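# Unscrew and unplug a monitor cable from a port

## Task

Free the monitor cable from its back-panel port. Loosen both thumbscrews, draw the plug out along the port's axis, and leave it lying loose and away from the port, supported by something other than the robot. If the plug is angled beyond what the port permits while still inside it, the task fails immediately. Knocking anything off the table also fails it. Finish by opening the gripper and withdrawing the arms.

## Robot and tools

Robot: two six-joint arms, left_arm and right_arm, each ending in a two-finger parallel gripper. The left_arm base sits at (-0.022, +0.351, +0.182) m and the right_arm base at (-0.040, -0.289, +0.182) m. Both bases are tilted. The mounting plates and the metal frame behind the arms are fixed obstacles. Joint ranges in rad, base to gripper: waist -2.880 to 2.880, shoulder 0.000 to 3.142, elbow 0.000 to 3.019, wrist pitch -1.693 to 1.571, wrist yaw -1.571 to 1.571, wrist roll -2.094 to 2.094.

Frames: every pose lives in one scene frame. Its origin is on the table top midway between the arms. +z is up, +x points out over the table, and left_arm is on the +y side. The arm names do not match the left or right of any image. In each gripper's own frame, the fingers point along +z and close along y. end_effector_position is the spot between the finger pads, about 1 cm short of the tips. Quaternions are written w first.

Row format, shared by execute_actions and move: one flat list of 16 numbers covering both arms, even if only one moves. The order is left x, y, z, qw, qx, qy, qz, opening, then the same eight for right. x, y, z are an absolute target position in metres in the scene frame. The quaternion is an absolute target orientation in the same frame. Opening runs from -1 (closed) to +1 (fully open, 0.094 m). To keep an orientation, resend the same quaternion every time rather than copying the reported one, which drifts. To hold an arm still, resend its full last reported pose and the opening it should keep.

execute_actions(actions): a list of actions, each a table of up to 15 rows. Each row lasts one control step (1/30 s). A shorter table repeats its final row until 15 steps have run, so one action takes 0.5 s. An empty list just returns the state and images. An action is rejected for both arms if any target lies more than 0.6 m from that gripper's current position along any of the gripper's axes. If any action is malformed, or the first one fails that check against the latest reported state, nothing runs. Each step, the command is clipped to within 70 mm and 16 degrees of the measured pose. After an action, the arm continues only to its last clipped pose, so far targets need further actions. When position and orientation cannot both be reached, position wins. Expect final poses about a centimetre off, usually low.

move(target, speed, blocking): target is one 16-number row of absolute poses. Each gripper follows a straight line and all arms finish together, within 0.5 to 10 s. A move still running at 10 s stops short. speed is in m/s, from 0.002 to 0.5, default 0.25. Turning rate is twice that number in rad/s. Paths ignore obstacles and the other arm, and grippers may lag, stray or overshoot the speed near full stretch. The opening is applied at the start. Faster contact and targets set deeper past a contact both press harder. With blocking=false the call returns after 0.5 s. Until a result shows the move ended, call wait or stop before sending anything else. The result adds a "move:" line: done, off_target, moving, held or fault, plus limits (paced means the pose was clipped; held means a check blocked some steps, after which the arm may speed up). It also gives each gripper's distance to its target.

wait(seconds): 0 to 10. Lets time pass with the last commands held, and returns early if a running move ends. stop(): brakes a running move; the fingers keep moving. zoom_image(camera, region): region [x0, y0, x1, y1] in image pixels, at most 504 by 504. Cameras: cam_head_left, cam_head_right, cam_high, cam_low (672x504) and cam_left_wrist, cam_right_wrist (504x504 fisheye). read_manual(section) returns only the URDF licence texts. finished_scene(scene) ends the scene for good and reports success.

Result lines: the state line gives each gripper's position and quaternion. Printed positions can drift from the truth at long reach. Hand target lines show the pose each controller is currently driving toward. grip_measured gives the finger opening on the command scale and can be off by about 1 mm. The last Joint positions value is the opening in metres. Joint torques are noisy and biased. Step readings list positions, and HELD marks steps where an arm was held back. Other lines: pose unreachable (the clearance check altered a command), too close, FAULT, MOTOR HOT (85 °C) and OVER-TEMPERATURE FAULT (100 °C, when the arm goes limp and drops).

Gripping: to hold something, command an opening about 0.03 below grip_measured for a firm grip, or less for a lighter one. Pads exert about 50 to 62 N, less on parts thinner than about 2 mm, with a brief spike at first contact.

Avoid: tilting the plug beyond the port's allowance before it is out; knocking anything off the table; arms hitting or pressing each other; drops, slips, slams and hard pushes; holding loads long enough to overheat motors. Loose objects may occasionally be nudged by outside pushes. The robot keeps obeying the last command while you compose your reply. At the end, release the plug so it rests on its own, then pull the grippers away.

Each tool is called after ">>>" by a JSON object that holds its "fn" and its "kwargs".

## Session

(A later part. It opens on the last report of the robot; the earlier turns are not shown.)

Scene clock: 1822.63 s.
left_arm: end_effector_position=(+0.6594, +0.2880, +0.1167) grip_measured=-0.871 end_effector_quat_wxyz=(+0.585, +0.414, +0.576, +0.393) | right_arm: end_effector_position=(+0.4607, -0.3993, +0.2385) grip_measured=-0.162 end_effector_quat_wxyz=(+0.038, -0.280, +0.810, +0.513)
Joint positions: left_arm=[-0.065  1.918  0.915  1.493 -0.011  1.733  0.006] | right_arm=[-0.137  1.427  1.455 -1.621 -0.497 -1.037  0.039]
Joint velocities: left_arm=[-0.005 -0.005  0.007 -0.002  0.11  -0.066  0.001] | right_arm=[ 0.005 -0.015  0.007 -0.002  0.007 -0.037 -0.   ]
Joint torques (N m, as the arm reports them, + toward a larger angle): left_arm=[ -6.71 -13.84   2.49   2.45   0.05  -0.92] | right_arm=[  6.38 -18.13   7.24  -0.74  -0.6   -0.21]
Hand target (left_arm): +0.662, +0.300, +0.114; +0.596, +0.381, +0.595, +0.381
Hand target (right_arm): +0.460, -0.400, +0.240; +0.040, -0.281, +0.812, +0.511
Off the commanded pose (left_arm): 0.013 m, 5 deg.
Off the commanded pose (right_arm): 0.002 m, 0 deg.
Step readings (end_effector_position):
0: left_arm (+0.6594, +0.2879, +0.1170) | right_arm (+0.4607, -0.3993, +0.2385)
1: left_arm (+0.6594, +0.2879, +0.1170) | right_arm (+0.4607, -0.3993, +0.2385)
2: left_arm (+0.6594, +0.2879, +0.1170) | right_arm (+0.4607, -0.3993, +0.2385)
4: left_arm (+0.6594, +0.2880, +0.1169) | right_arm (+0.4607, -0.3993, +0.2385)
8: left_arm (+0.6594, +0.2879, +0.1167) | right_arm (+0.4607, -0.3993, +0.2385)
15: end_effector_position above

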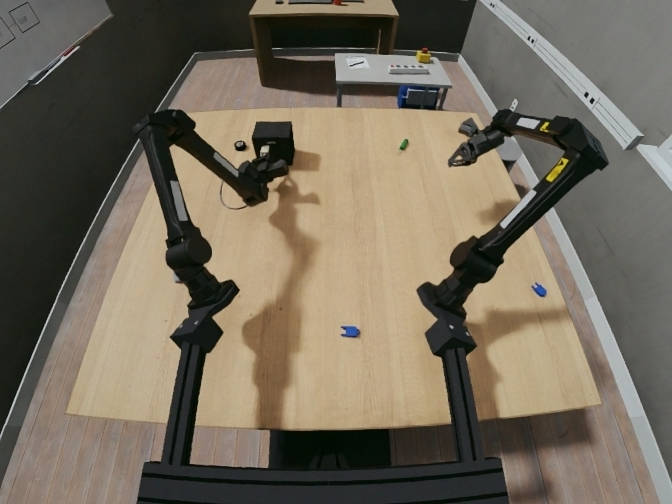

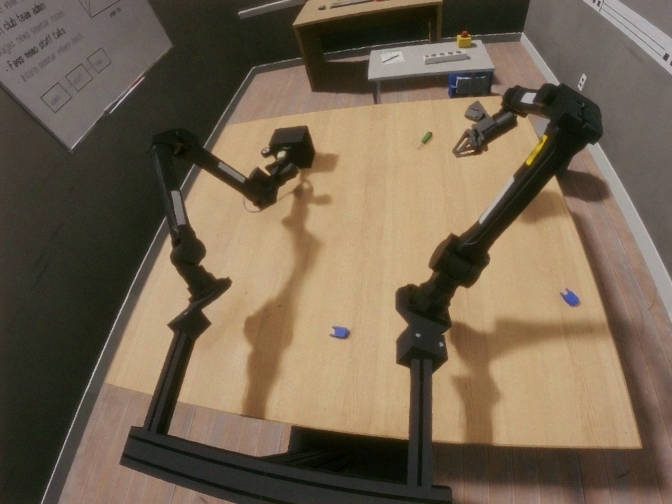

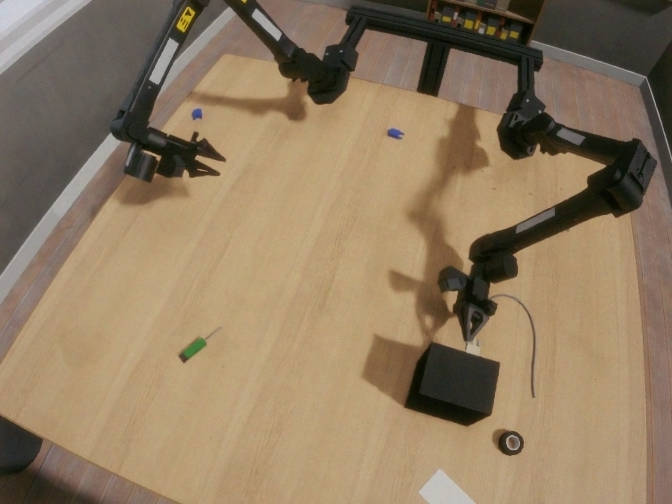

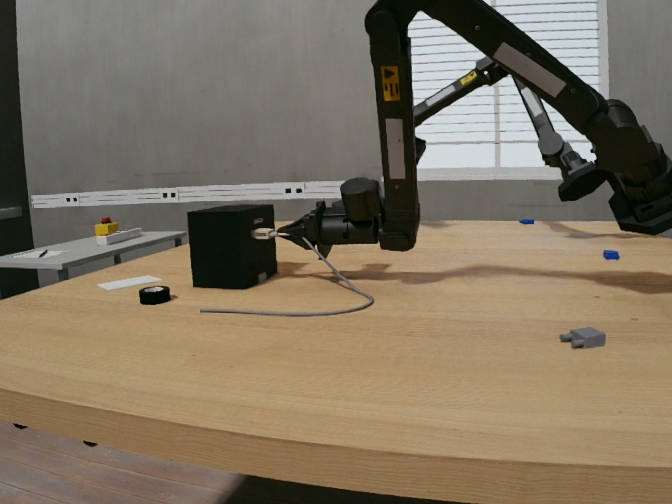

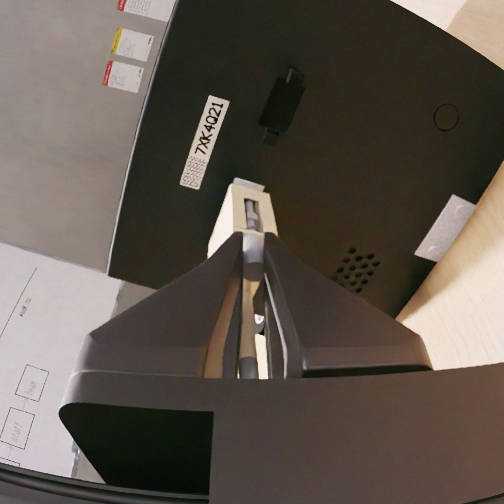

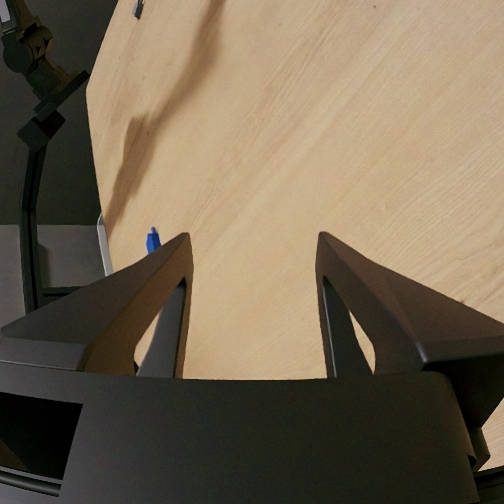

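>>> {"fn": "execute_actions", "kwargs": {"actions": [[[0.662,0.301,0.114,0.478,0.521,0.478,0.521,-0.77,0.46,-0.4,0.24,0.04,-0.28,0.81,0.51,-0.16]],[[0.662,0.301,0.114,0.606,0.364,0.606,0.364,-0.89,0.46,-0.4,0.24,0.04,-0.28,0.81,0.51,-0.16]],[[0.662,0.301,0.114,0.478,0.521,0.478,0.521,-0.77,0.46,-0.4,0.24,0.04,-0.28,0.81,0.51,-0.16]],[[0.662,0.301,0.114,0.606,0.364,0.606,0.364,-0.89,0.46,-0.4,0.24,0.04,-0.28,0.81,0.51,-0.16]],[[0.662,0.301,0.114,0.478,0.521,0.478,0.521,-0.77,0.46,-0.4,0.24,0.04,-0.28,0.81,0.51,-0.16]],[[0.662,0.301,0.114,0.606,0.364,0.606,0.364,-0.89,0.46,-0.4,0.24,0.04,-0.28,0.81,0.51,-0.16]],[[0.662,0.301,0.114,0.478,0.521,0.478,0.521,-0.77,0.46,-0.4,0.24,0.04,-0.28,0.81,0.51,-0.16]],[[0.662,0.301,0.114,0.606,0.364,0.606,0.364,-0.89,0.46,-0.4,0.24,0.04,-0.28,0.81,0.51,-0.16]],[[0.662,0.301,0.114,0.478,0.521,0.478,0.521,-0.77,0.46,-0.4,0.24,0.04,-0.28,0.81,0.51,-0.16]],[[0.662,0.301,0.114,0.606,0.364,0.606,0.364,-0.89,0.46,-0.4,0.24,0.04,-0.28,0.81,0.51,-0.16]],[[0.662,0.301,0.114,0.478,0.521,0.478,0.521,-0.77,0.46,-0.4,0.24,0.04,-0.28,0.81,0.51,-0.16]],[[0.662,0.301,0.114,0.606,0.364,0.606,0.364,-0.89,0.46,-0.4,0.24,0.04,-0.28,0.81,0.51,-0.16]],[[0.662,0.301,0.114,0.478,0.521,0.478,0.521,-0.77,0.46,-0.4,0.24,0.04,-0.28,0.81,0.51,-0.16]],[[0.662,0.301,0.114,0.606,0.364,0.606,0.364,-0.89,0.46,-0.4,0.24,0.04,-0.28,0.81,0.51,-0.16]],[[0.662,0.301,0.114,0.478,0.521,0.478,0.521,-0.77,0.46,-0.4,0.24,0.04,-0.28,0.81,0.51,-0.16]],[[0.662,0.301,0.114,0.606,0.364,0.606,0.364,-0.89,0.46,-0.4,0.24,0.04,-0.28,0.81,0.51,-0.16]],[[0.662,0.301,0.114,0.478,0.521,0.478,0.521,-0.77,0.46,-0.4,0.24,0.04,-0.28,0.81,0.51,-0.16]],[[0.662,0.301,0.114,0.606,0.364,0.606,0.364,-0.89,0.46,-0.4,0.24,0.04,-0.28,0.81,0.51,-0.16]],[[0.662,0.301,0.114,0.478,0.521,0.478,0.521,-0.77,0.46,-0.4,0.24,0.04,-0.28,0.81,0.51,-0.16]],[[0.662,0.301,0.114,0.606,0.364,0.606,0.364,-0.89,0.46,-0.4,0.24,0.04,-0.28,0.81,0.51,-0.16]]]}}

Scene clock: 1861.23 s.
left_arm: end_effector_position=(+0.6589, +0.2839, +0.1178) grip_measured=-0.877 end_effector_quat_wxyz=(+0.605, +0.390, +0.591, +0.364) | right_arm: end_effector_position=(+0.4607, -0.3993, +0.2385) grip_measured=-0.162 end_effector_quat_wxyz=(+0.038, -0.280, +0.810, +0.513)
Joint positions: left_arm=[-0.069  1.919  0.915  1.493 -0.004  1.645  0.006] | right_arm=[-0.137  1.427  1.455 -1.621 -0.497 -1.037  0.039]
Joint velocities: left_arm=[ 0.005 -0.015  0.002 -0.012 -0.037 -0.227 -0.   ] | right_arm=[-0.005  0.005 -0.002  0.007  0.095 -0.022 -0.   ]
Joint torques (N m, as the arm reports them, + toward a larger angle): left_arm=[ -6.21 -14.12   2.43   2.45  -0.19  -0.53] | right_arm=[  6.45 -18.14   7.23  -0.75  -0.6   -0.22]
Hand target (left_arm): +0.662, +0.301, +0.114; +0.606, +0.365, +0.605, +0.365
Hand target (right_arm): +0.460, -0.400, +0.240; +0.040, -0.281, +0.812, +0.511
Off the commanded pose (left_arm): 0.018 m, 3 deg.
Off the commanded pose (right_arm): 0.002 m, 0 deg.
Step readings (end_effector_position; steps 1 to 15: 1st action; 16 to 30: 2nd action; 31 to 45: 3rd action; 46 to 60: 4th action; 61 to 75: 5th action; 76 to 90: 6th action; 91 to 105: 7th action; 106 to 120: 8th action; 121 to 135: 9th action; 136 to 150: 10th action; 151 to 165: 11th action; 166 to 180: 12th action; 181 to 195: 13th action):
0: left_arm (+0.6594, +0.2880, +0.1167) | right_arm (+0.4607, -0.3993, +0.2385)
1: left_arm (+0.6594, +0.2876, +0.1169) | right_arm (+0.4607, -0.3993, +0.2385)
2: left_arm (+0.6594, +0.2875, +0.1169) | right_arm (+0.4607, -0.3993, +0.2385)
4: left_arm (+0.6594, +0.2875, +0.1169) | right_arm (+0.4607, -0.3993, +0.2385)
8: left_arm (+0.6594, +0.2875, +0.1169) | right_arm (+0.4607, -0.3993, +0.2385)
15: left_arm (+0.6594, +0.2875, +0.1169) | right_arm (+0.4607, -0.3993, +0.2385)
16: left_arm (+0.6594, +0.2875, +0.1169) | right_arm (+0.4607, -0.3993, +0.2385)
17: left_arm (+0.6594, +0.2875, +0.1169) | right_arm (+0.4607, -0.3993, +0.2385)
19: left_arm (+0.6594, +0.2875, +0.1169) | right_arm (+0.4607, -0.3993, +0.2385)
23: left_arm (+0.6593, +0.2875, +0.1167) | right_arm (+0.4607, -0.3993, +0.2385)
30: left_arm (+0.6593, +0.2874, +0.1168) | right_arm (+0.4607, -0.3993, +0.2385)
31: left_arm (+0.6593, +0.2868, +0.1171) | right_arm (+0.4607, -0.3993, +0.2385)
32: left_arm (+0.6593, +0.2866, +0.1172) | right_arm (+0.4607, -0.3993, +0.2385)
34: left_arm (+0.6593, +0.2866, +0.1172) | right_arm (+0.4607, -0.3993, +0.2385)
38: left_arm (+0.6593, +0.2866, +0.1172) | right_arm (+0.4607, -0.3993, +0.2385)
45: left_arm (+0.6593, +0.2866, +0.1172) | right_arm (+0.4607, -0.3993, +0.2385)
46: left_arm (+0.6593, +0.2866, +0.1172) | right_arm (+0.4607, -0.3993, +0.2385)
47: left_arm (+0.6593, +0.2866, +0.1172) | right_arm (+0.4607, -0.3993, +0.2385)
49: left_arm (+0.6593, +0.2867, +0.1172) | right_arm (+0.4607, -0.3993, +0.2385)
53: left_arm (+0.6592, +0.2868, +0.1168) | right_arm (+0.4607, -0.3993, +0.2385)
60: left_arm (+0.6592, +0.2867, +0.1169) | right_arm (+0.4607, -0.3993, +0.2385)
61: left_arm (+0.6592, +0.2862, +0.1172) | right_arm (+0.4607, -0.3993, +0.2385)
62: left_arm (+0.6592, +0.2860, +0.1173) | right_arm (+0.4607, -0.3993, +0.2385)
64: left_arm (+0.6592, +0.2860, +0.1173) | right_arm (+0.4607, -0.3993, +0.2385)
68: left_arm (+0.6592, +0.2860, +0.1173) | right_arm (+0.4607, -0.3993, +0.2385)
75: left_arm (+0.6592, +0.2860, +0.1173) | right_arm (+0.4607, -0.3993, +0.2385)
76: left_arm (+0.6592, +0.2860, +0.1173) | right_arm (+0.4607, -0.3993, +0.2385)
77: left_arm (+0.6592, +0.2860, +0.1173) | right_arm (+0.4607, -0.3993, +0.2385)
79: left_arm (+0.6592, +0.2860, +0.1173) | right_arm (+0.4607, -0.3993, +0.2385)
83: left_arm (+0.6591, +0.2861, +0.1170) | right_arm (+0.4607, -0.3993, +0.2385)
90: left_arm (+0.6591, +0.2861, +0.1170) | right_arm (+0.4607, -0.3993, +0.2385)
91: left_arm (+0.6591, +0.2856, +0.1172) | right_arm (+0.4607, -0.3993, +0.2385)
92: left_arm (+0.6591, +0.2854, +0.1174) | right_arm (+0.4607, -0.3993, +0.2385)
94: left_arm (+0.6591, +0.2854, +0.1174) | right_arm (+0.4607, -0.3993, +0.2385)
98: left_arm (+0.6591, +0.2854, +0.1174) | right_arm (+0.4607, -0.3993, +0.2385)
105: left_arm (+0.6591, +0.2854, +0.1174) | right_arm (+0.4607, -0.3993, +0.2385)
106: left_arm (+0.6591, +0.2854, +0.1174) | right_arm (+0.4607, -0.3993, +0.2385)
107: left_arm (+0.6591, +0.2853, +0.1174) | right_arm (+0.4607, -0.3993, +0.2385)
109: left_arm (+0.6591, +0.2854, +0.1174) | right_arm (+0.4607, -0.3993, +0.2385)
113: left_arm (+0.6591, +0.2855, +0.1173) | right_arm (+0.4607, -0.3993, +0.2385)
120: left_arm (+0.6590, +0.2856, +0.1170) | right_arm (+0.4607, -0.3993, +0.2385)
121: left_arm (+0.6590, +0.2850, +0.1173) | right_arm (+0.4607, -0.3993, +0.2385)
122: left_arm (+0.6590, +0.2849, +0.1174) | right_arm (+0.4607, -0.3993, +0.2385)
124: left_arm (+0.6591, +0.2850, +0.1176) | right_arm (+0.4607, -0.3993, +0.2385)
128: left_arm (+0.6591, +0.2850, +0.1176) | right_arm (+0.4607, -0.3993, +0.2385)
135: left_arm (+0.6591, +0.2850, +0.1176) | right_arm (+0.4607, -0.3993, +0.2385)
136: left_arm (+0.6591, +0.2850, +0.1176) | right_arm (+0.4607, -0.3993, +0.2385)
137: left_arm (+0.6591, +0.2850, +0.1176) | right_arm (+0.4607, -0.3993, +0.2385)
139: left_arm (+0.6591, +0.2850, +0.1176) | right_arm (+0.4607, -0.3993, +0.2385)
143: left_arm (+0.6591, +0.2852, +0.1175) | right_arm (+0.4607, -0.3993, +0.2385)
150: left_arm (+0.6590, +0.2850, +0.1173) | right_arm (+0.4607, -0.3993, +0.2385)
151: left_arm (+0.6590, +0.2845, +0.1176) | right_arm (+0.4607, -0.3993, +0.2385)
152: left_arm (+0.6590, +0.2842, +0.1178) | right_arm (+0.4607, -0.3993, +0.2385)
154: left_arm (+0.6590, +0.2846, +0.1178) | right_arm (+0.4607, -0.3993, +0.2385)
158: left_arm (+0.6590, +0.2846, +0.1178) | right_arm (+0.4607, -0.3993, +0.2385)
165: left_arm (+0.6590, +0.2846, +0.1178) | right_arm (+0.4607, -0.3993, +0.2385)
166: left_arm (+0.6590, +0.2846, +0.1178) | right_arm (+0.4607, -0.3993, +0.2385)
167: left_arm (+0.6590, +0.2846, +0.1178) | right_arm (+0.4607, -0.3993, +0.2385)
169: left_arm (+0.6590, +0.2846, +0.1178) | right_arm (+0.4607, -0.3993, +0.2385)
173: left_arm (+0.6591, +0.2848, +0.1177) | right_arm (+0.4607, -0.3993, +0.2385)
180: left_arm (+0.6590, +0.2848, +0.1174) | right_arm (+0.4607, -0.3993, +0.2385)
181: left_arm (+0.6590, +0.2842, +0.1178) | right_arm (+0.4607, -0.3993, +0.2385)
182: left_arm (+0.6589, +0.2840, +0.1179) | right_arm (+0.4607, -0.3993, +0.2385)
184: left_arm (+0.6589, +0.2840, +0.1179) | right_arm (+0.4607, -0.3993, +0.2385)
Lines left out of this list: 37.

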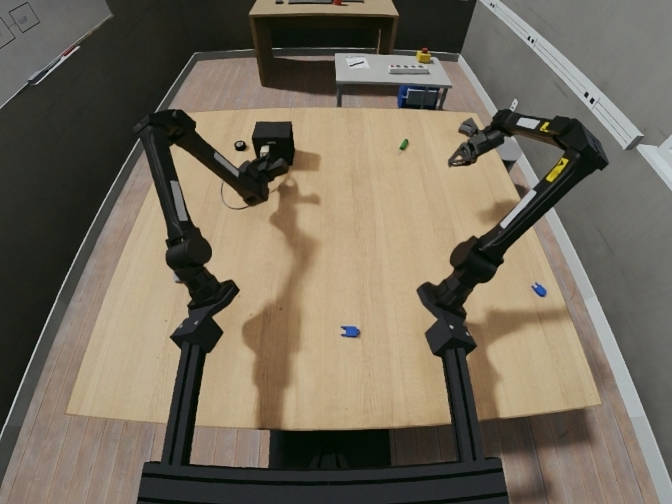

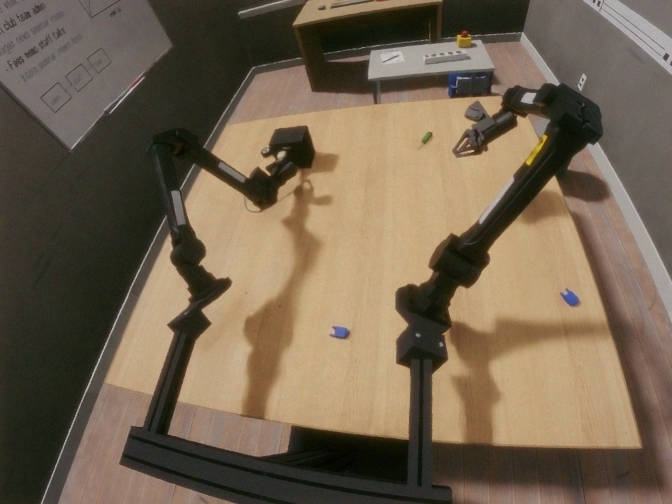

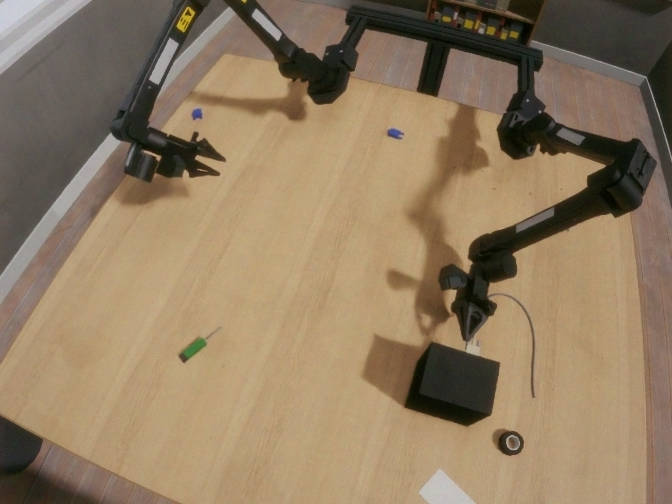

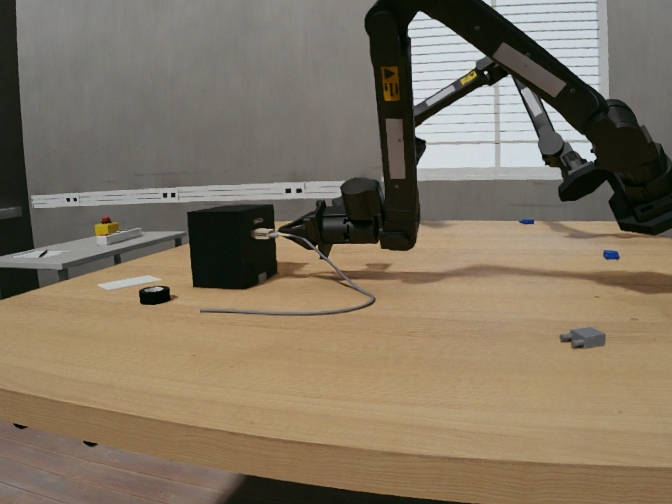

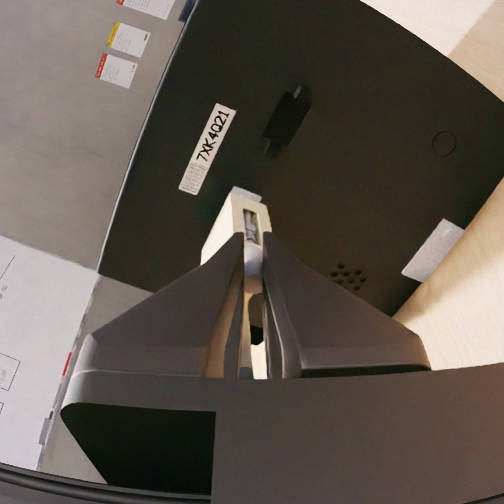

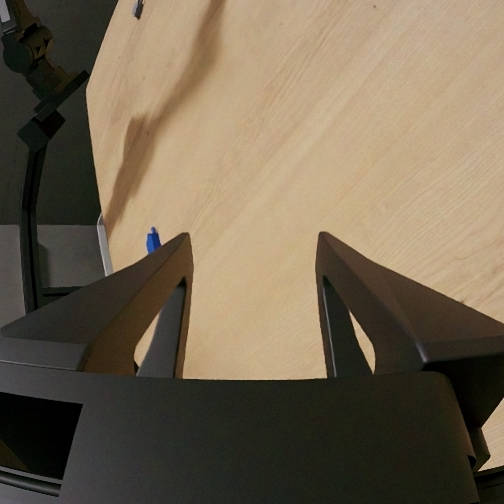

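>>> {"fn": "execute_actions", "kwargs": {"actions": [[[0.662,0.301,0.114,0.478,0.521,0.478,0.521,-0.72,0.46,-0.4,0.24,0.04,-0.28,0.81,0.51,-0.16]],[[0.662,0.318,0.116,0.49,0.51,0.49,0.51,-0.72,0.46,-0.4,0.24,0.04,-0.28,0.81,0.51,-0.16],[0.662,0.318,0.116,0.49,0.51,0.49,0.51,-0.72,0.46,-0.4,0.24,0.04,-0.28,0.81,0.51,-0.16],[0.662,0.318,0.116,0.49,0.51,0.49,0.51,-0.72,0.46,-0.4,0.24,0.04,-0.28,0.81,0.51,-0.16],[0.662,0.303,0.115,0.49,0.51,0.49,0.51,-0.72,0.46,-0.4,0.24,0.04,-0.28,0.81,0.51,-0.16]]]}}

Scene clock: 1875.90 s.
left_arm: end_effector_position=(+0.6584, +0.2874, +0.1168) grip_measured=-0.721 end_effector_quat_wxyz=(+0.512, +0.508, +0.494, +0.485) | right_arm: end_effector_position=(+0.4607, -0.3993, +0.2385) grip_measured=-0.162 end_effector_quat_wxyz=(+0.038, -0.280, +0.810, +0.513)
Joint positions: left_arm=[-0.062  1.916  0.912  1.493  0.001  2.075  0.013] | right_arm=[-0.137  1.427  1.455 -1.621 -0.497 -1.037  0.039]
Joint velocities: left_arm=[ 0.005 -0.005 -0.012  0.017  0.022  0.051 -0.002] | right_arm=[ 0.005 -0.005 -0.017 -0.002  0.007  0.022 -0.001]
Joint torques (N m, as the arm reports them, + toward a larger angle): left_arm=[ -6.47 -14.49   2.41   2.26  -0.14  -0.03] | right_arm=[  6.44 -18.08   7.23  -0.74  -0.6   -0.21]
Hand target (left_arm): +0.662, +0.303, +0.115; +0.498, +0.504, +0.495, +0.503
Hand target (right_arm): +0.460, -0.400, +0.240; +0.040, -0.281, +0.812, +0.511
Off the commanded pose (left_arm): 0.016 m, 4 deg.
Off the commanded pose (right_arm): 0.002 m, 0 deg.
joint sent to its limit (left arm) — the command would take joint 6 (wrist roll) past its upper limit, so that joint was sent only as far as its limit.
Step readings (end_effector_position; steps 1 to 15: 1st action; 16 to 30: 2nd action):
0: left_arm (+0.6589, +0.2840, +0.1178) | right_arm (+0.4607, -0.3993, +0.2385)
1: left_arm (+0.6589, +0.2832, +0.1183) | right_arm (+0.4607, -0.3993, +0.2385)
2: left_arm (+0.6589, +0.2831, +0.1183) | right_arm (+0.4607, -0.3993, +0.2385)
4: left_arm (+0.6590, +0.2835, +0.1184) | right_arm (+0.4607, -0.3993, +0.2385)
8: left_arm (+0.6590, +0.2838, +0.1182) | right_arm (+0.4607, -0.3993, +0.2385)
15: left_arm (+0.6590, +0.2838, +0.1182) | right_arm (+0.4607, -0.3993, +0.2385)
16: left_arm (+0.6587, +0.2842, +0.1179) | right_arm (+0.4607, -0.3993, +0.2385)
17: left_arm (+0.6582, +0.2846, +0.1176) | right_arm (+0.4607, -0.3993, +0.2385)
19: left_arm (+0.6584, +0.2867, +0.1171) | right_arm (+0.4607, -0.3993, +0.2385)
23: left_arm (+0.6584, +0.2873, +0.1168) | right_arm (+0.4607, -0.3993, +0.2385)
30: end_effector_position above

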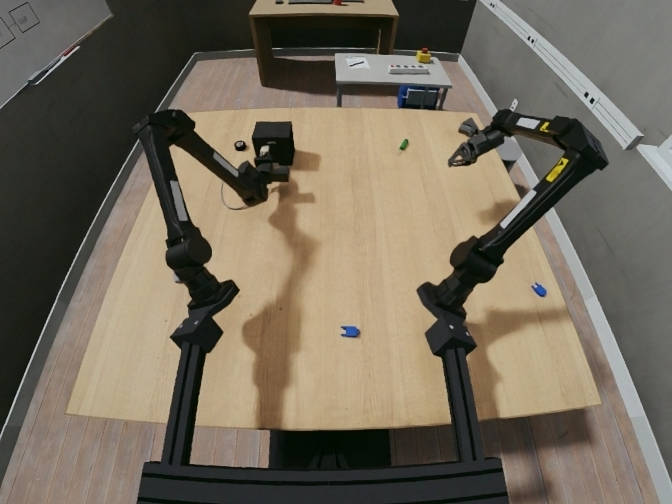

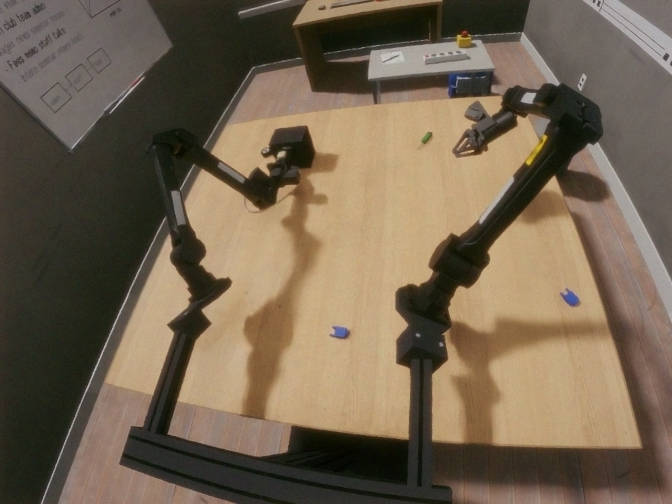

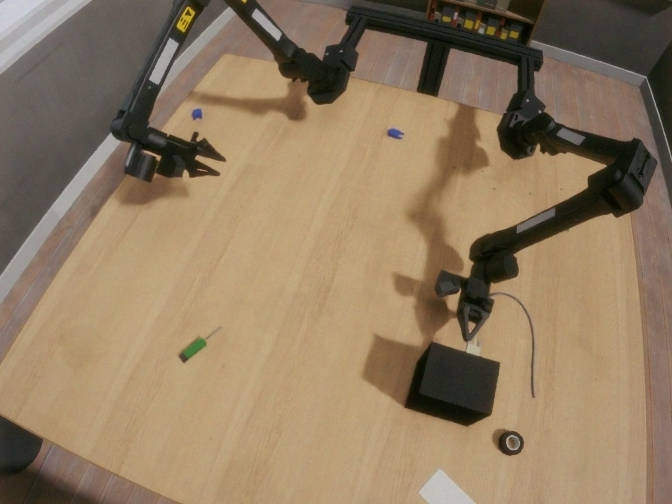

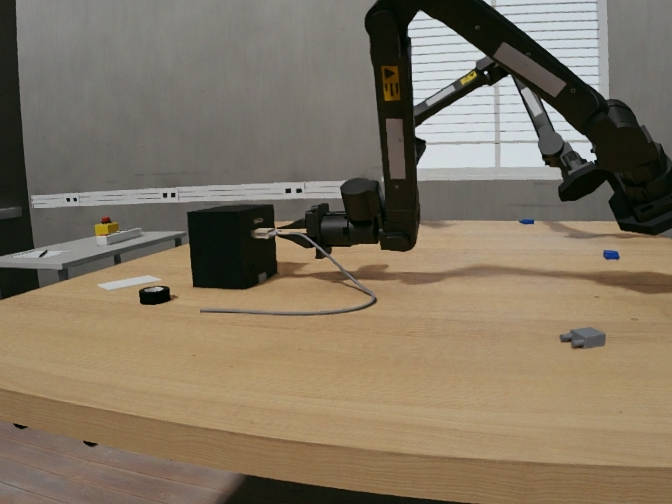

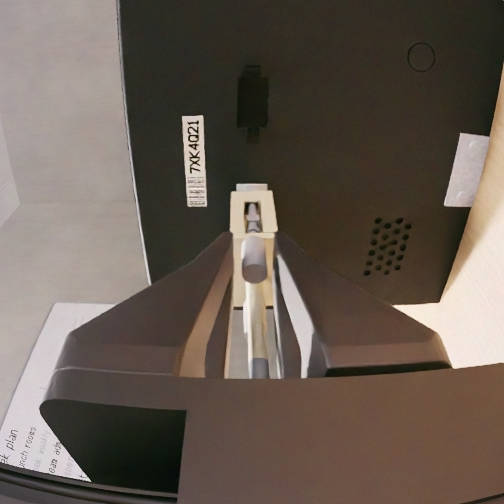

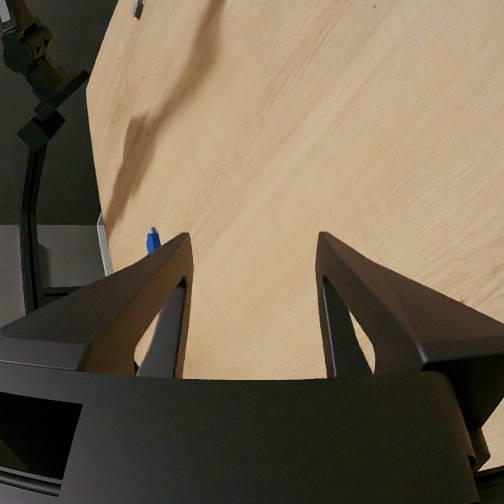

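>>> {"fn": "execute_actions", "kwargs": {"actions": [[[0.662,0.305,0.114,0.6,0.375,0.6,0.375,-0.89,0.46,-0.4,0.24,0.04,-0.28,0.81,0.51,-0.16]],[[0.662,0.305,0.114,0.478,0.521,0.478,0.521,-0.77,0.46,-0.4,0.24,0.04,-0.28,0.81,0.51,-0.16]],[[0.662,0.305,0.114,0.6,0.375,0.6,0.375,-0.89,0.46,-0.4,0.24,0.04,-0.28,0.81,0.51,-0.16]],[[0.662,0.305,0.114,0.478,0.521,0.478,0.521,-0.77,0.46,-0.4,0.24,0.04,-0.28,0.81,0.51,-0.16]],[[0.662,0.305,0.114,0.6,0.375,0.6,0.375,-0.89,0.46,-0.4,0.24,0.04,-0.28,0.81,0.51,-0.16]],[[0.662,0.305,0.114,0.478,0.521,0.478,0.521,-0.77,0.46,-0.4,0.24,0.04,-0.28,0.81,0.51,-0.16]],[[0.662,0.305,0.114,0.6,0.375,0.6,0.375,-0.89,0.46,-0.4,0.24,0.04,-0.28,0.81,0.51,-0.16]],[[0.662,0.305,0.114,0.478,0.521,0.478,0.521,-0.77,0.46,-0.4,0.24,0.04,-0.28,0.81,0.51,-0.16]],[[0.662,0.305,0.114,0.6,0.375,0.6,0.375,-0.89,0.46,-0.4,0.24,0.04,-0.28,0.81,0.51,-0.16]],[[0.662,0.305,0.114,0.478,0.521,0.478,0.521,-0.77,0.46,-0.4,0.24,0.04,-0.28,0.81,0.51,-0.16]],[[0.662,0.305,0.114,0.6,0.375,0.6,0.375,-0.89,0.46,-0.4,0.24,0.04,-0.28,0.81,0.51,-0.16]],[[0.662,0.305,0.114,0.478,0.521,0.478,0.521,-0.77,0.46,-0.4,0.24,0.04,-0.28,0.81,0.51,-0.16]],[[0.662,0.305,0.114,0.6,0.375,0.6,0.375,-0.89,0.46,-0.4,0.24,0.04,-0.28,0.81,0.51,-0.16]],[[0.662,0.305,0.114,0.478,0.521,0.478,0.521,-0.77,0.46,-0.4,0.24,0.04,-0.28,0.81,0.51,-0.16]],[[0.662,0.305,0.114,0.6,0.375,0.6,0.375,-0.89,0.46,-0.4,0.24,0.04,-0.28,0.81,0.51,-0.16]],[[0.662,0.305,0.114,0.478,0.521,0.478,0.521,-0.77,0.46,-0.4,0.24,0.04,-0.28,0.81,0.51,-0.16]],[[0.662,0.305,0.114,0.6,0.375,0.6,0.375,-0.89,0.46,-0.4,0.24,0.04,-0.28,0.81,0.51,-0.16]],[[0.662,0.305,0.114,0.478,0.521,0.478,0.521,-0.77,0.46,-0.4,0.24,0.04,-0.28,0.81,0.51,-0.16]],[[0.662,0.305,0.114,0.6,0.375,0.6,0.375,-0.89,0.46,-0.4,0.24,0.04,-0.28,0.81,0.51,-0.16]],[[0.662,0.305,0.114,0.478,0.521,0.478,0.521,-0.77,0.46,-0.4,0.24,0.04,-0.28,0.81,0.51,-0.16]],[[0.662,0.305,0.114,0.6,0.375,0.6,0.375,-0.89,0.46,-0.4,0.24,0.04,-0.28,0.81,0.51,-0.16]],[[0.662,0.305,0.114,0.478,0.521,0.478,0.521,-0.77,0.46,-0.4,0.24,0.04,-0.28,0.81,0.51,-0.16]],[[0.662,0.305,0.114,0.6,0.375,0.6,0.375,-0.89,0.46,-0.4,0.24,0.04,-0.28,0.81,0.51,-0.16]],[[0.662,0.305,0.114,0.478,0.521,0.478,0.521,-0.77,0.46,-0.4,0.24,0.04,-0.28,0.81,0.51,-0.16]]]}}

Scene clock: 1917.63 s.
left_arm: end_effector_position=(+0.6587, +0.2872, +0.1171) grip_measured=-0.771 end_effector_quat_wxyz=(+0.517, +0.504, +0.497, +0.480) | right_arm: end_effector_position=(+0.4607, -0.3993, +0.2385) grip_measured=-0.162 end_effector_quat_wxyz=(+0.038, -0.280, +0.810, +0.513)
Joint positions: left_arm=[-0.062  1.915  0.913  1.49   0.005  2.057  0.011] | right_arm=[-0.137  1.427  1.455 -1.621 -0.497 -1.037  0.039]
Joint velocities: left_arm=[ 0.005 -0.005 -0.002 -0.012 -0.095  0.139 -0.001] | right_arm=[-0.015  0.005 -0.012 -0.012 -0.022 -0.051  0.   ]
Joint torques (N m, as the arm reports them, + toward a larger angle): left_arm=[ -5.76 -14.38   2.26   2.27   0.19  -0.03] | right_arm=[  6.4  -18.12   7.25  -0.74  -0.6   -0.22]
Hand target (left_arm): +0.662, +0.305, +0.114; +0.498, +0.506, +0.492, +0.503
Hand target (right_arm): +0.460, -0.400, +0.240; +0.040, -0.281, +0.812, +0.511
Off the commanded pose (left_arm): 0.018 m, 7 deg.
Off the commanded pose (right_arm): 0.002 m, 0 deg.
joint sent to its limit (left arm) — the command would take joint 6 (wrist roll) past its upper limit, so that joint was sent only as far as its limit.
Step readings (end_effector_position; steps 1 to 15: 1st action; 16 to 30: 2nd action; 31 to 45: 3rd action; 46 to 60: 4th action; 61 to 75: 5th action; 76 to 90: 6th action; 91 to 105: 7th action; 106 to 120: 8th action; 121 to 135: 9th action; 136 to 150: 10th action; 151 to 165: 11th action; 166 to 180: 12th action; 181 to 195: 13th action):
0: left_arm (+0.6584, +0.2874, +0.1168) | right_arm (+0.4607, -0.3993, +0.2385)
1: left_arm (+0.6584, +0.2871, +0.1169) | right_arm (+0.4607, -0.3993, +0.2385)
2: left_arm (+0.6584, +0.2870, +0.1170) | right_arm (+0.4607, -0.3993, +0.2385)
4: left_arm (+0.6584, +0.2870, +0.1170) | right_arm (+0.4607, -0.3993, +0.2385)
8: left_arm (+0.6584, +0.2872, +0.1168) | right_arm (+0.4607, -0.3993, +0.2385)
15: left_arm (+0.6583, +0.2870, +0.1163) | right_arm (+0.4607, -0.3993, +0.2385)
16: left_arm (+0.6583, +0.2864, +0.1165) | right_arm (+0.4607, -0.3993, +0.2385)
17: left_arm (+0.6585, +0.2865, +0.1172) | right_arm (+0.4607, -0.3993, +0.2385)
19: left_arm (+0.6585, +0.2865, +0.1172) | right_arm (+0.4607, -0.3993, +0.2385)
23: left_arm (+0.6585, +0.2865, +0.1172) | right_arm (+0.4607, -0.3993, +0.2385)
30: left_arm (+0.6585, +0.2865, +0.1172) | right_arm (+0.4607, -0.3993, +0.2385)
31: left_arm (+0.6585, +0.2865, +0.1172) | right_arm (+0.4607, -0.3993, +0.2385)
32: left_arm (+0.6585, +0.2865, +0.1172) | right_arm (+0.4607, -0.3993, +0.2385)
34: left_arm (+0.6585, +0.2868, +0.1171) | right_arm (+0.4607, -0.3993, +0.2385)
38: left_arm (+0.6585, +0.2870, +0.1170) | right_arm (+0.4607, -0.3993, +0.2385)
45: left_arm (+0.6584, +0.2870, +0.1165) | right_arm (+0.4607, -0.3993, +0.2385)
46: left_arm (+0.6584, +0.2865, +0.1168) | right_arm (+0.4607, -0.3993, +0.2385)
47: left_arm (+0.6585, +0.2865, +0.1172) | right_arm (+0.4607, -0.3993, +0.2385)
49: left_arm (+0.6585, +0.2865, +0.1172) | right_arm (+0.4607, -0.3993, +0.2385)
53: left_arm (+0.6585, +0.2865, +0.1172) | right_arm (+0.4607, -0.3993, +0.2385)
60: left_arm (+0.6585, +0.2865, +0.1172) | right_arm (+0.4607, -0.3993, +0.2385)
61: left_arm (+0.6585, +0.2865, +0.1172) | right_arm (+0.4607, -0.3993, +0.2385)
62: left_arm (+0.6585, +0.2865, +0.1172) | right_arm (+0.4607, -0.3993, +0.2385)
64: left_arm (+0.6585, +0.2868, +0.1171) | right_arm (+0.4607, -0.3993, +0.2385)
68: left_arm (+0.6585, +0.2870, +0.1170) | right_arm (+0.4607, -0.3993, +0.2385)
75: left_arm (+0.6584, +0.2867, +0.1166) | right_arm (+0.4607, -0.3993, +0.2385)
76: left_arm (+0.6584, +0.2862, +0.1168) | right_arm (+0.4607, -0.3993, +0.2385)
77: left_arm (+0.6585, +0.2865, +0.1172) | right_arm (+0.4607, -0.3993, +0.2385)
79: left_arm (+0.6586, +0.2866, +0.1174) | right_arm (+0.4607, -0.3993, +0.2385)
83: left_arm (+0.6586, +0.2866, +0.1173) | right_arm (+0.4607, -0.3993, +0.2385)
90: left_arm (+0.6586, +0.2866, +0.1173) | right_arm (+0.4607, -0.3993, +0.2385)
91: left_arm (+0.6586, +0.2866, +0.1173) | right_arm (+0.4607, -0.3993, +0.2385)
92: left_arm (+0.6586, +0.2866, +0.1173) | right_arm (+0.4607, -0.3993, +0.2385)
94: left_arm (+0.6586, +0.2869, +0.1172) | right_arm (+0.4607, -0.3993, +0.2385)
98: left_arm (+0.6585, +0.2869, +0.1169) | right_arm (+0.4607, -0.3993, +0.2385)
105: left_arm (+0.6584, +0.2869, +0.1164) | right_arm (+0.4607, -0.3993, +0.2385)
106: left_arm (+0.6584, +0.2864, +0.1166) | right_arm (+0.4607, -0.3993, +0.2385)
107: left_arm (+0.6585, +0.2864, +0.1171) | right_arm (+0.4607, -0.3993, +0.2385)
109: left_arm (+0.6586, +0.2865, +0.1173) | right_arm (+0.4607, -0.3993, +0.2385)
113: left_arm (+0.6586, +0.2866, +0.1173) | right_arm (+0.4607, -0.3993, +0.2385)
120: left_arm (+0.6586, +0.2866, +0.1173) | right_arm (+0.4607, -0.3993, +0.2385)
121: left_arm (+0.6586, +0.2866, +0.1173) | right_arm (+0.4607, -0.3993, +0.2385)
122: left_arm (+0.6586, +0.2866, +0.1173) | right_arm (+0.4607, -0.3993, +0.2385)
124: left_arm (+0.6586, +0.2868, +0.1171) | right_arm (+0.4607, -0.3993, +0.2385)
128: left_arm (+0.6586, +0.2871, +0.1170) | right_arm (+0.4607, -0.3993, +0.2385)
135: left_arm (+0.6585, +0.2869, +0.1165) | right_arm (+0.4607, -0.3993, +0.2385)
136: left_arm (+0.6584, +0.2865, +0.1168) | right_arm (+0.4607, -0.3993, +0.2385)
137: left_arm (+0.6586, +0.2865, +0.1173) | right_arm (+0.4607, -0.3993, +0.2385)
139: left_arm (+0.6586, +0.2865, +0.1173) | right_arm (+0.4607, -0.3993, +0.2385)
143: left_arm (+0.6586, +0.2866, +0.1173) | right_arm (+0.4607, -0.3993, +0.2385)
150: left_arm (+0.6586, +0.2866, +0.1173) | right_arm (+0.4607, -0.3993, +0.2385)
151: left_arm (+0.6586, +0.2866, +0.1173) | right_arm (+0.4607, -0.3993, +0.2385)
152: left_arm (+0.6586, +0.2866, +0.1173) | right_arm (+0.4607, -0.3993, +0.2385)
154: left_arm (+0.6586, +0.2868, +0.1171) | right_arm (+0.4607, -0.3993, +0.2385)
158: left_arm (+0.6586, +0.2871, +0.1170) | right_arm (+0.4607, -0.3993, +0.2385)
165: left_arm (+0.6585, +0.2869, +0.1165) | right_arm (+0.4607, -0.3993, +0.2385)
166: left_arm (+0.6584, +0.2864, +0.1167) | right_arm (+0.4607, -0.3993, +0.2385)
167: left_arm (+0.6586, +0.2865, +0.1172) | right_arm (+0.4607, -0.3993, +0.2385)
169: left_arm (+0.6587, +0.2866, +0.1174) | right_arm (+0.4607, -0.3993, +0.2385)
173: left_arm (+0.6587, +0.2867, +0.1174) | right_arm (+0.4607, -0.3993, +0.2385)
180: left_arm (+0.6587, +0.2867, +0.1174) | right_arm (+0.4607, -0.3993, +0.2385)
181: left_arm (+0.6587, +0.2867, +0.1174) | right_arm (+0.4607, -0.3993, +0.2385)
182: left_arm (+0.6587, +0.2867, +0.1174) | right_arm (+0.4607, -0.3993, +0.2385)
184: left_arm (+0.6587, +0.2869, +0.1172) | right_arm (+0.4607, -0.3993, +0.2385)
Lines left out of this list: 57.

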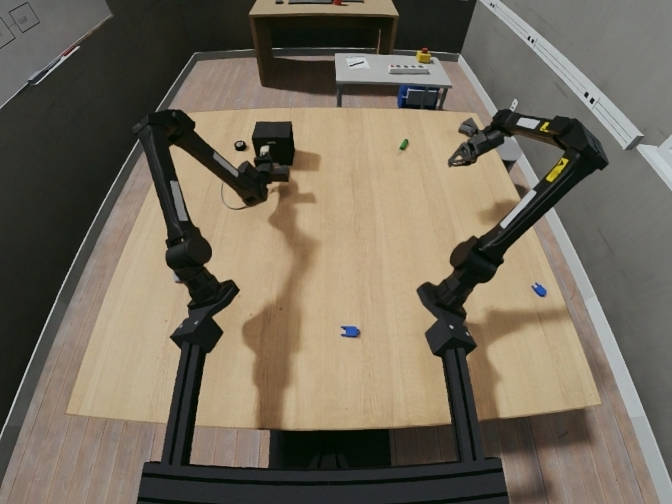

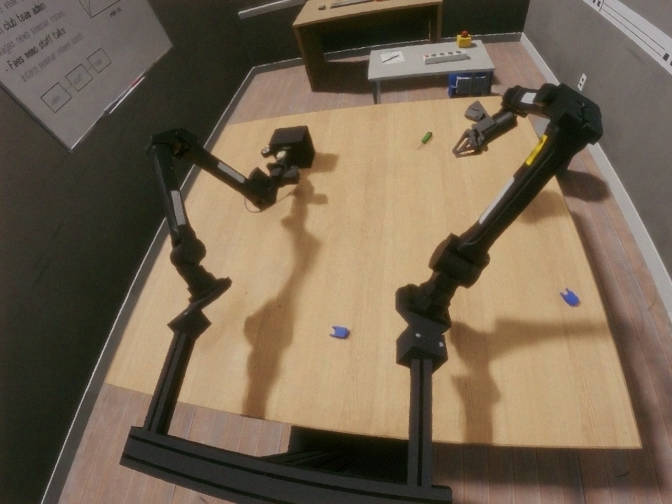

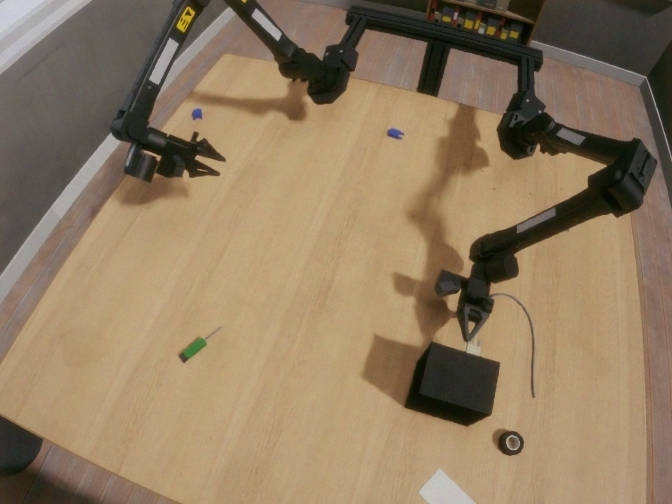

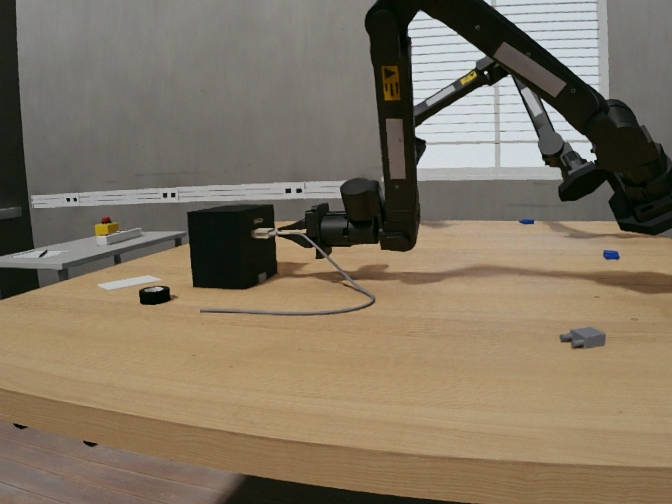

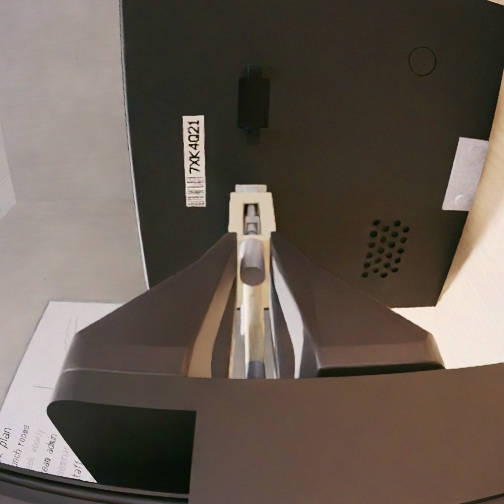

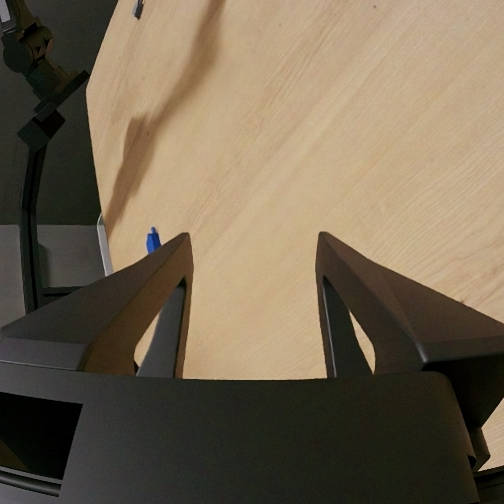

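Position is now stable across cycles. Checking progress in the plug window.

>>> {"fn": "zoom_image", "kwargs": {"camera": "cam_left_wrist", "region": [205,170,305,290]}}

Region (205, 170, 305, 290) of cam_left_wrist's 504x504 image, scaled by 4.200, with more detail than that image has.

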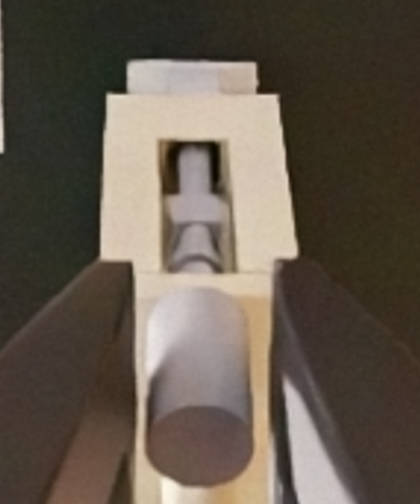

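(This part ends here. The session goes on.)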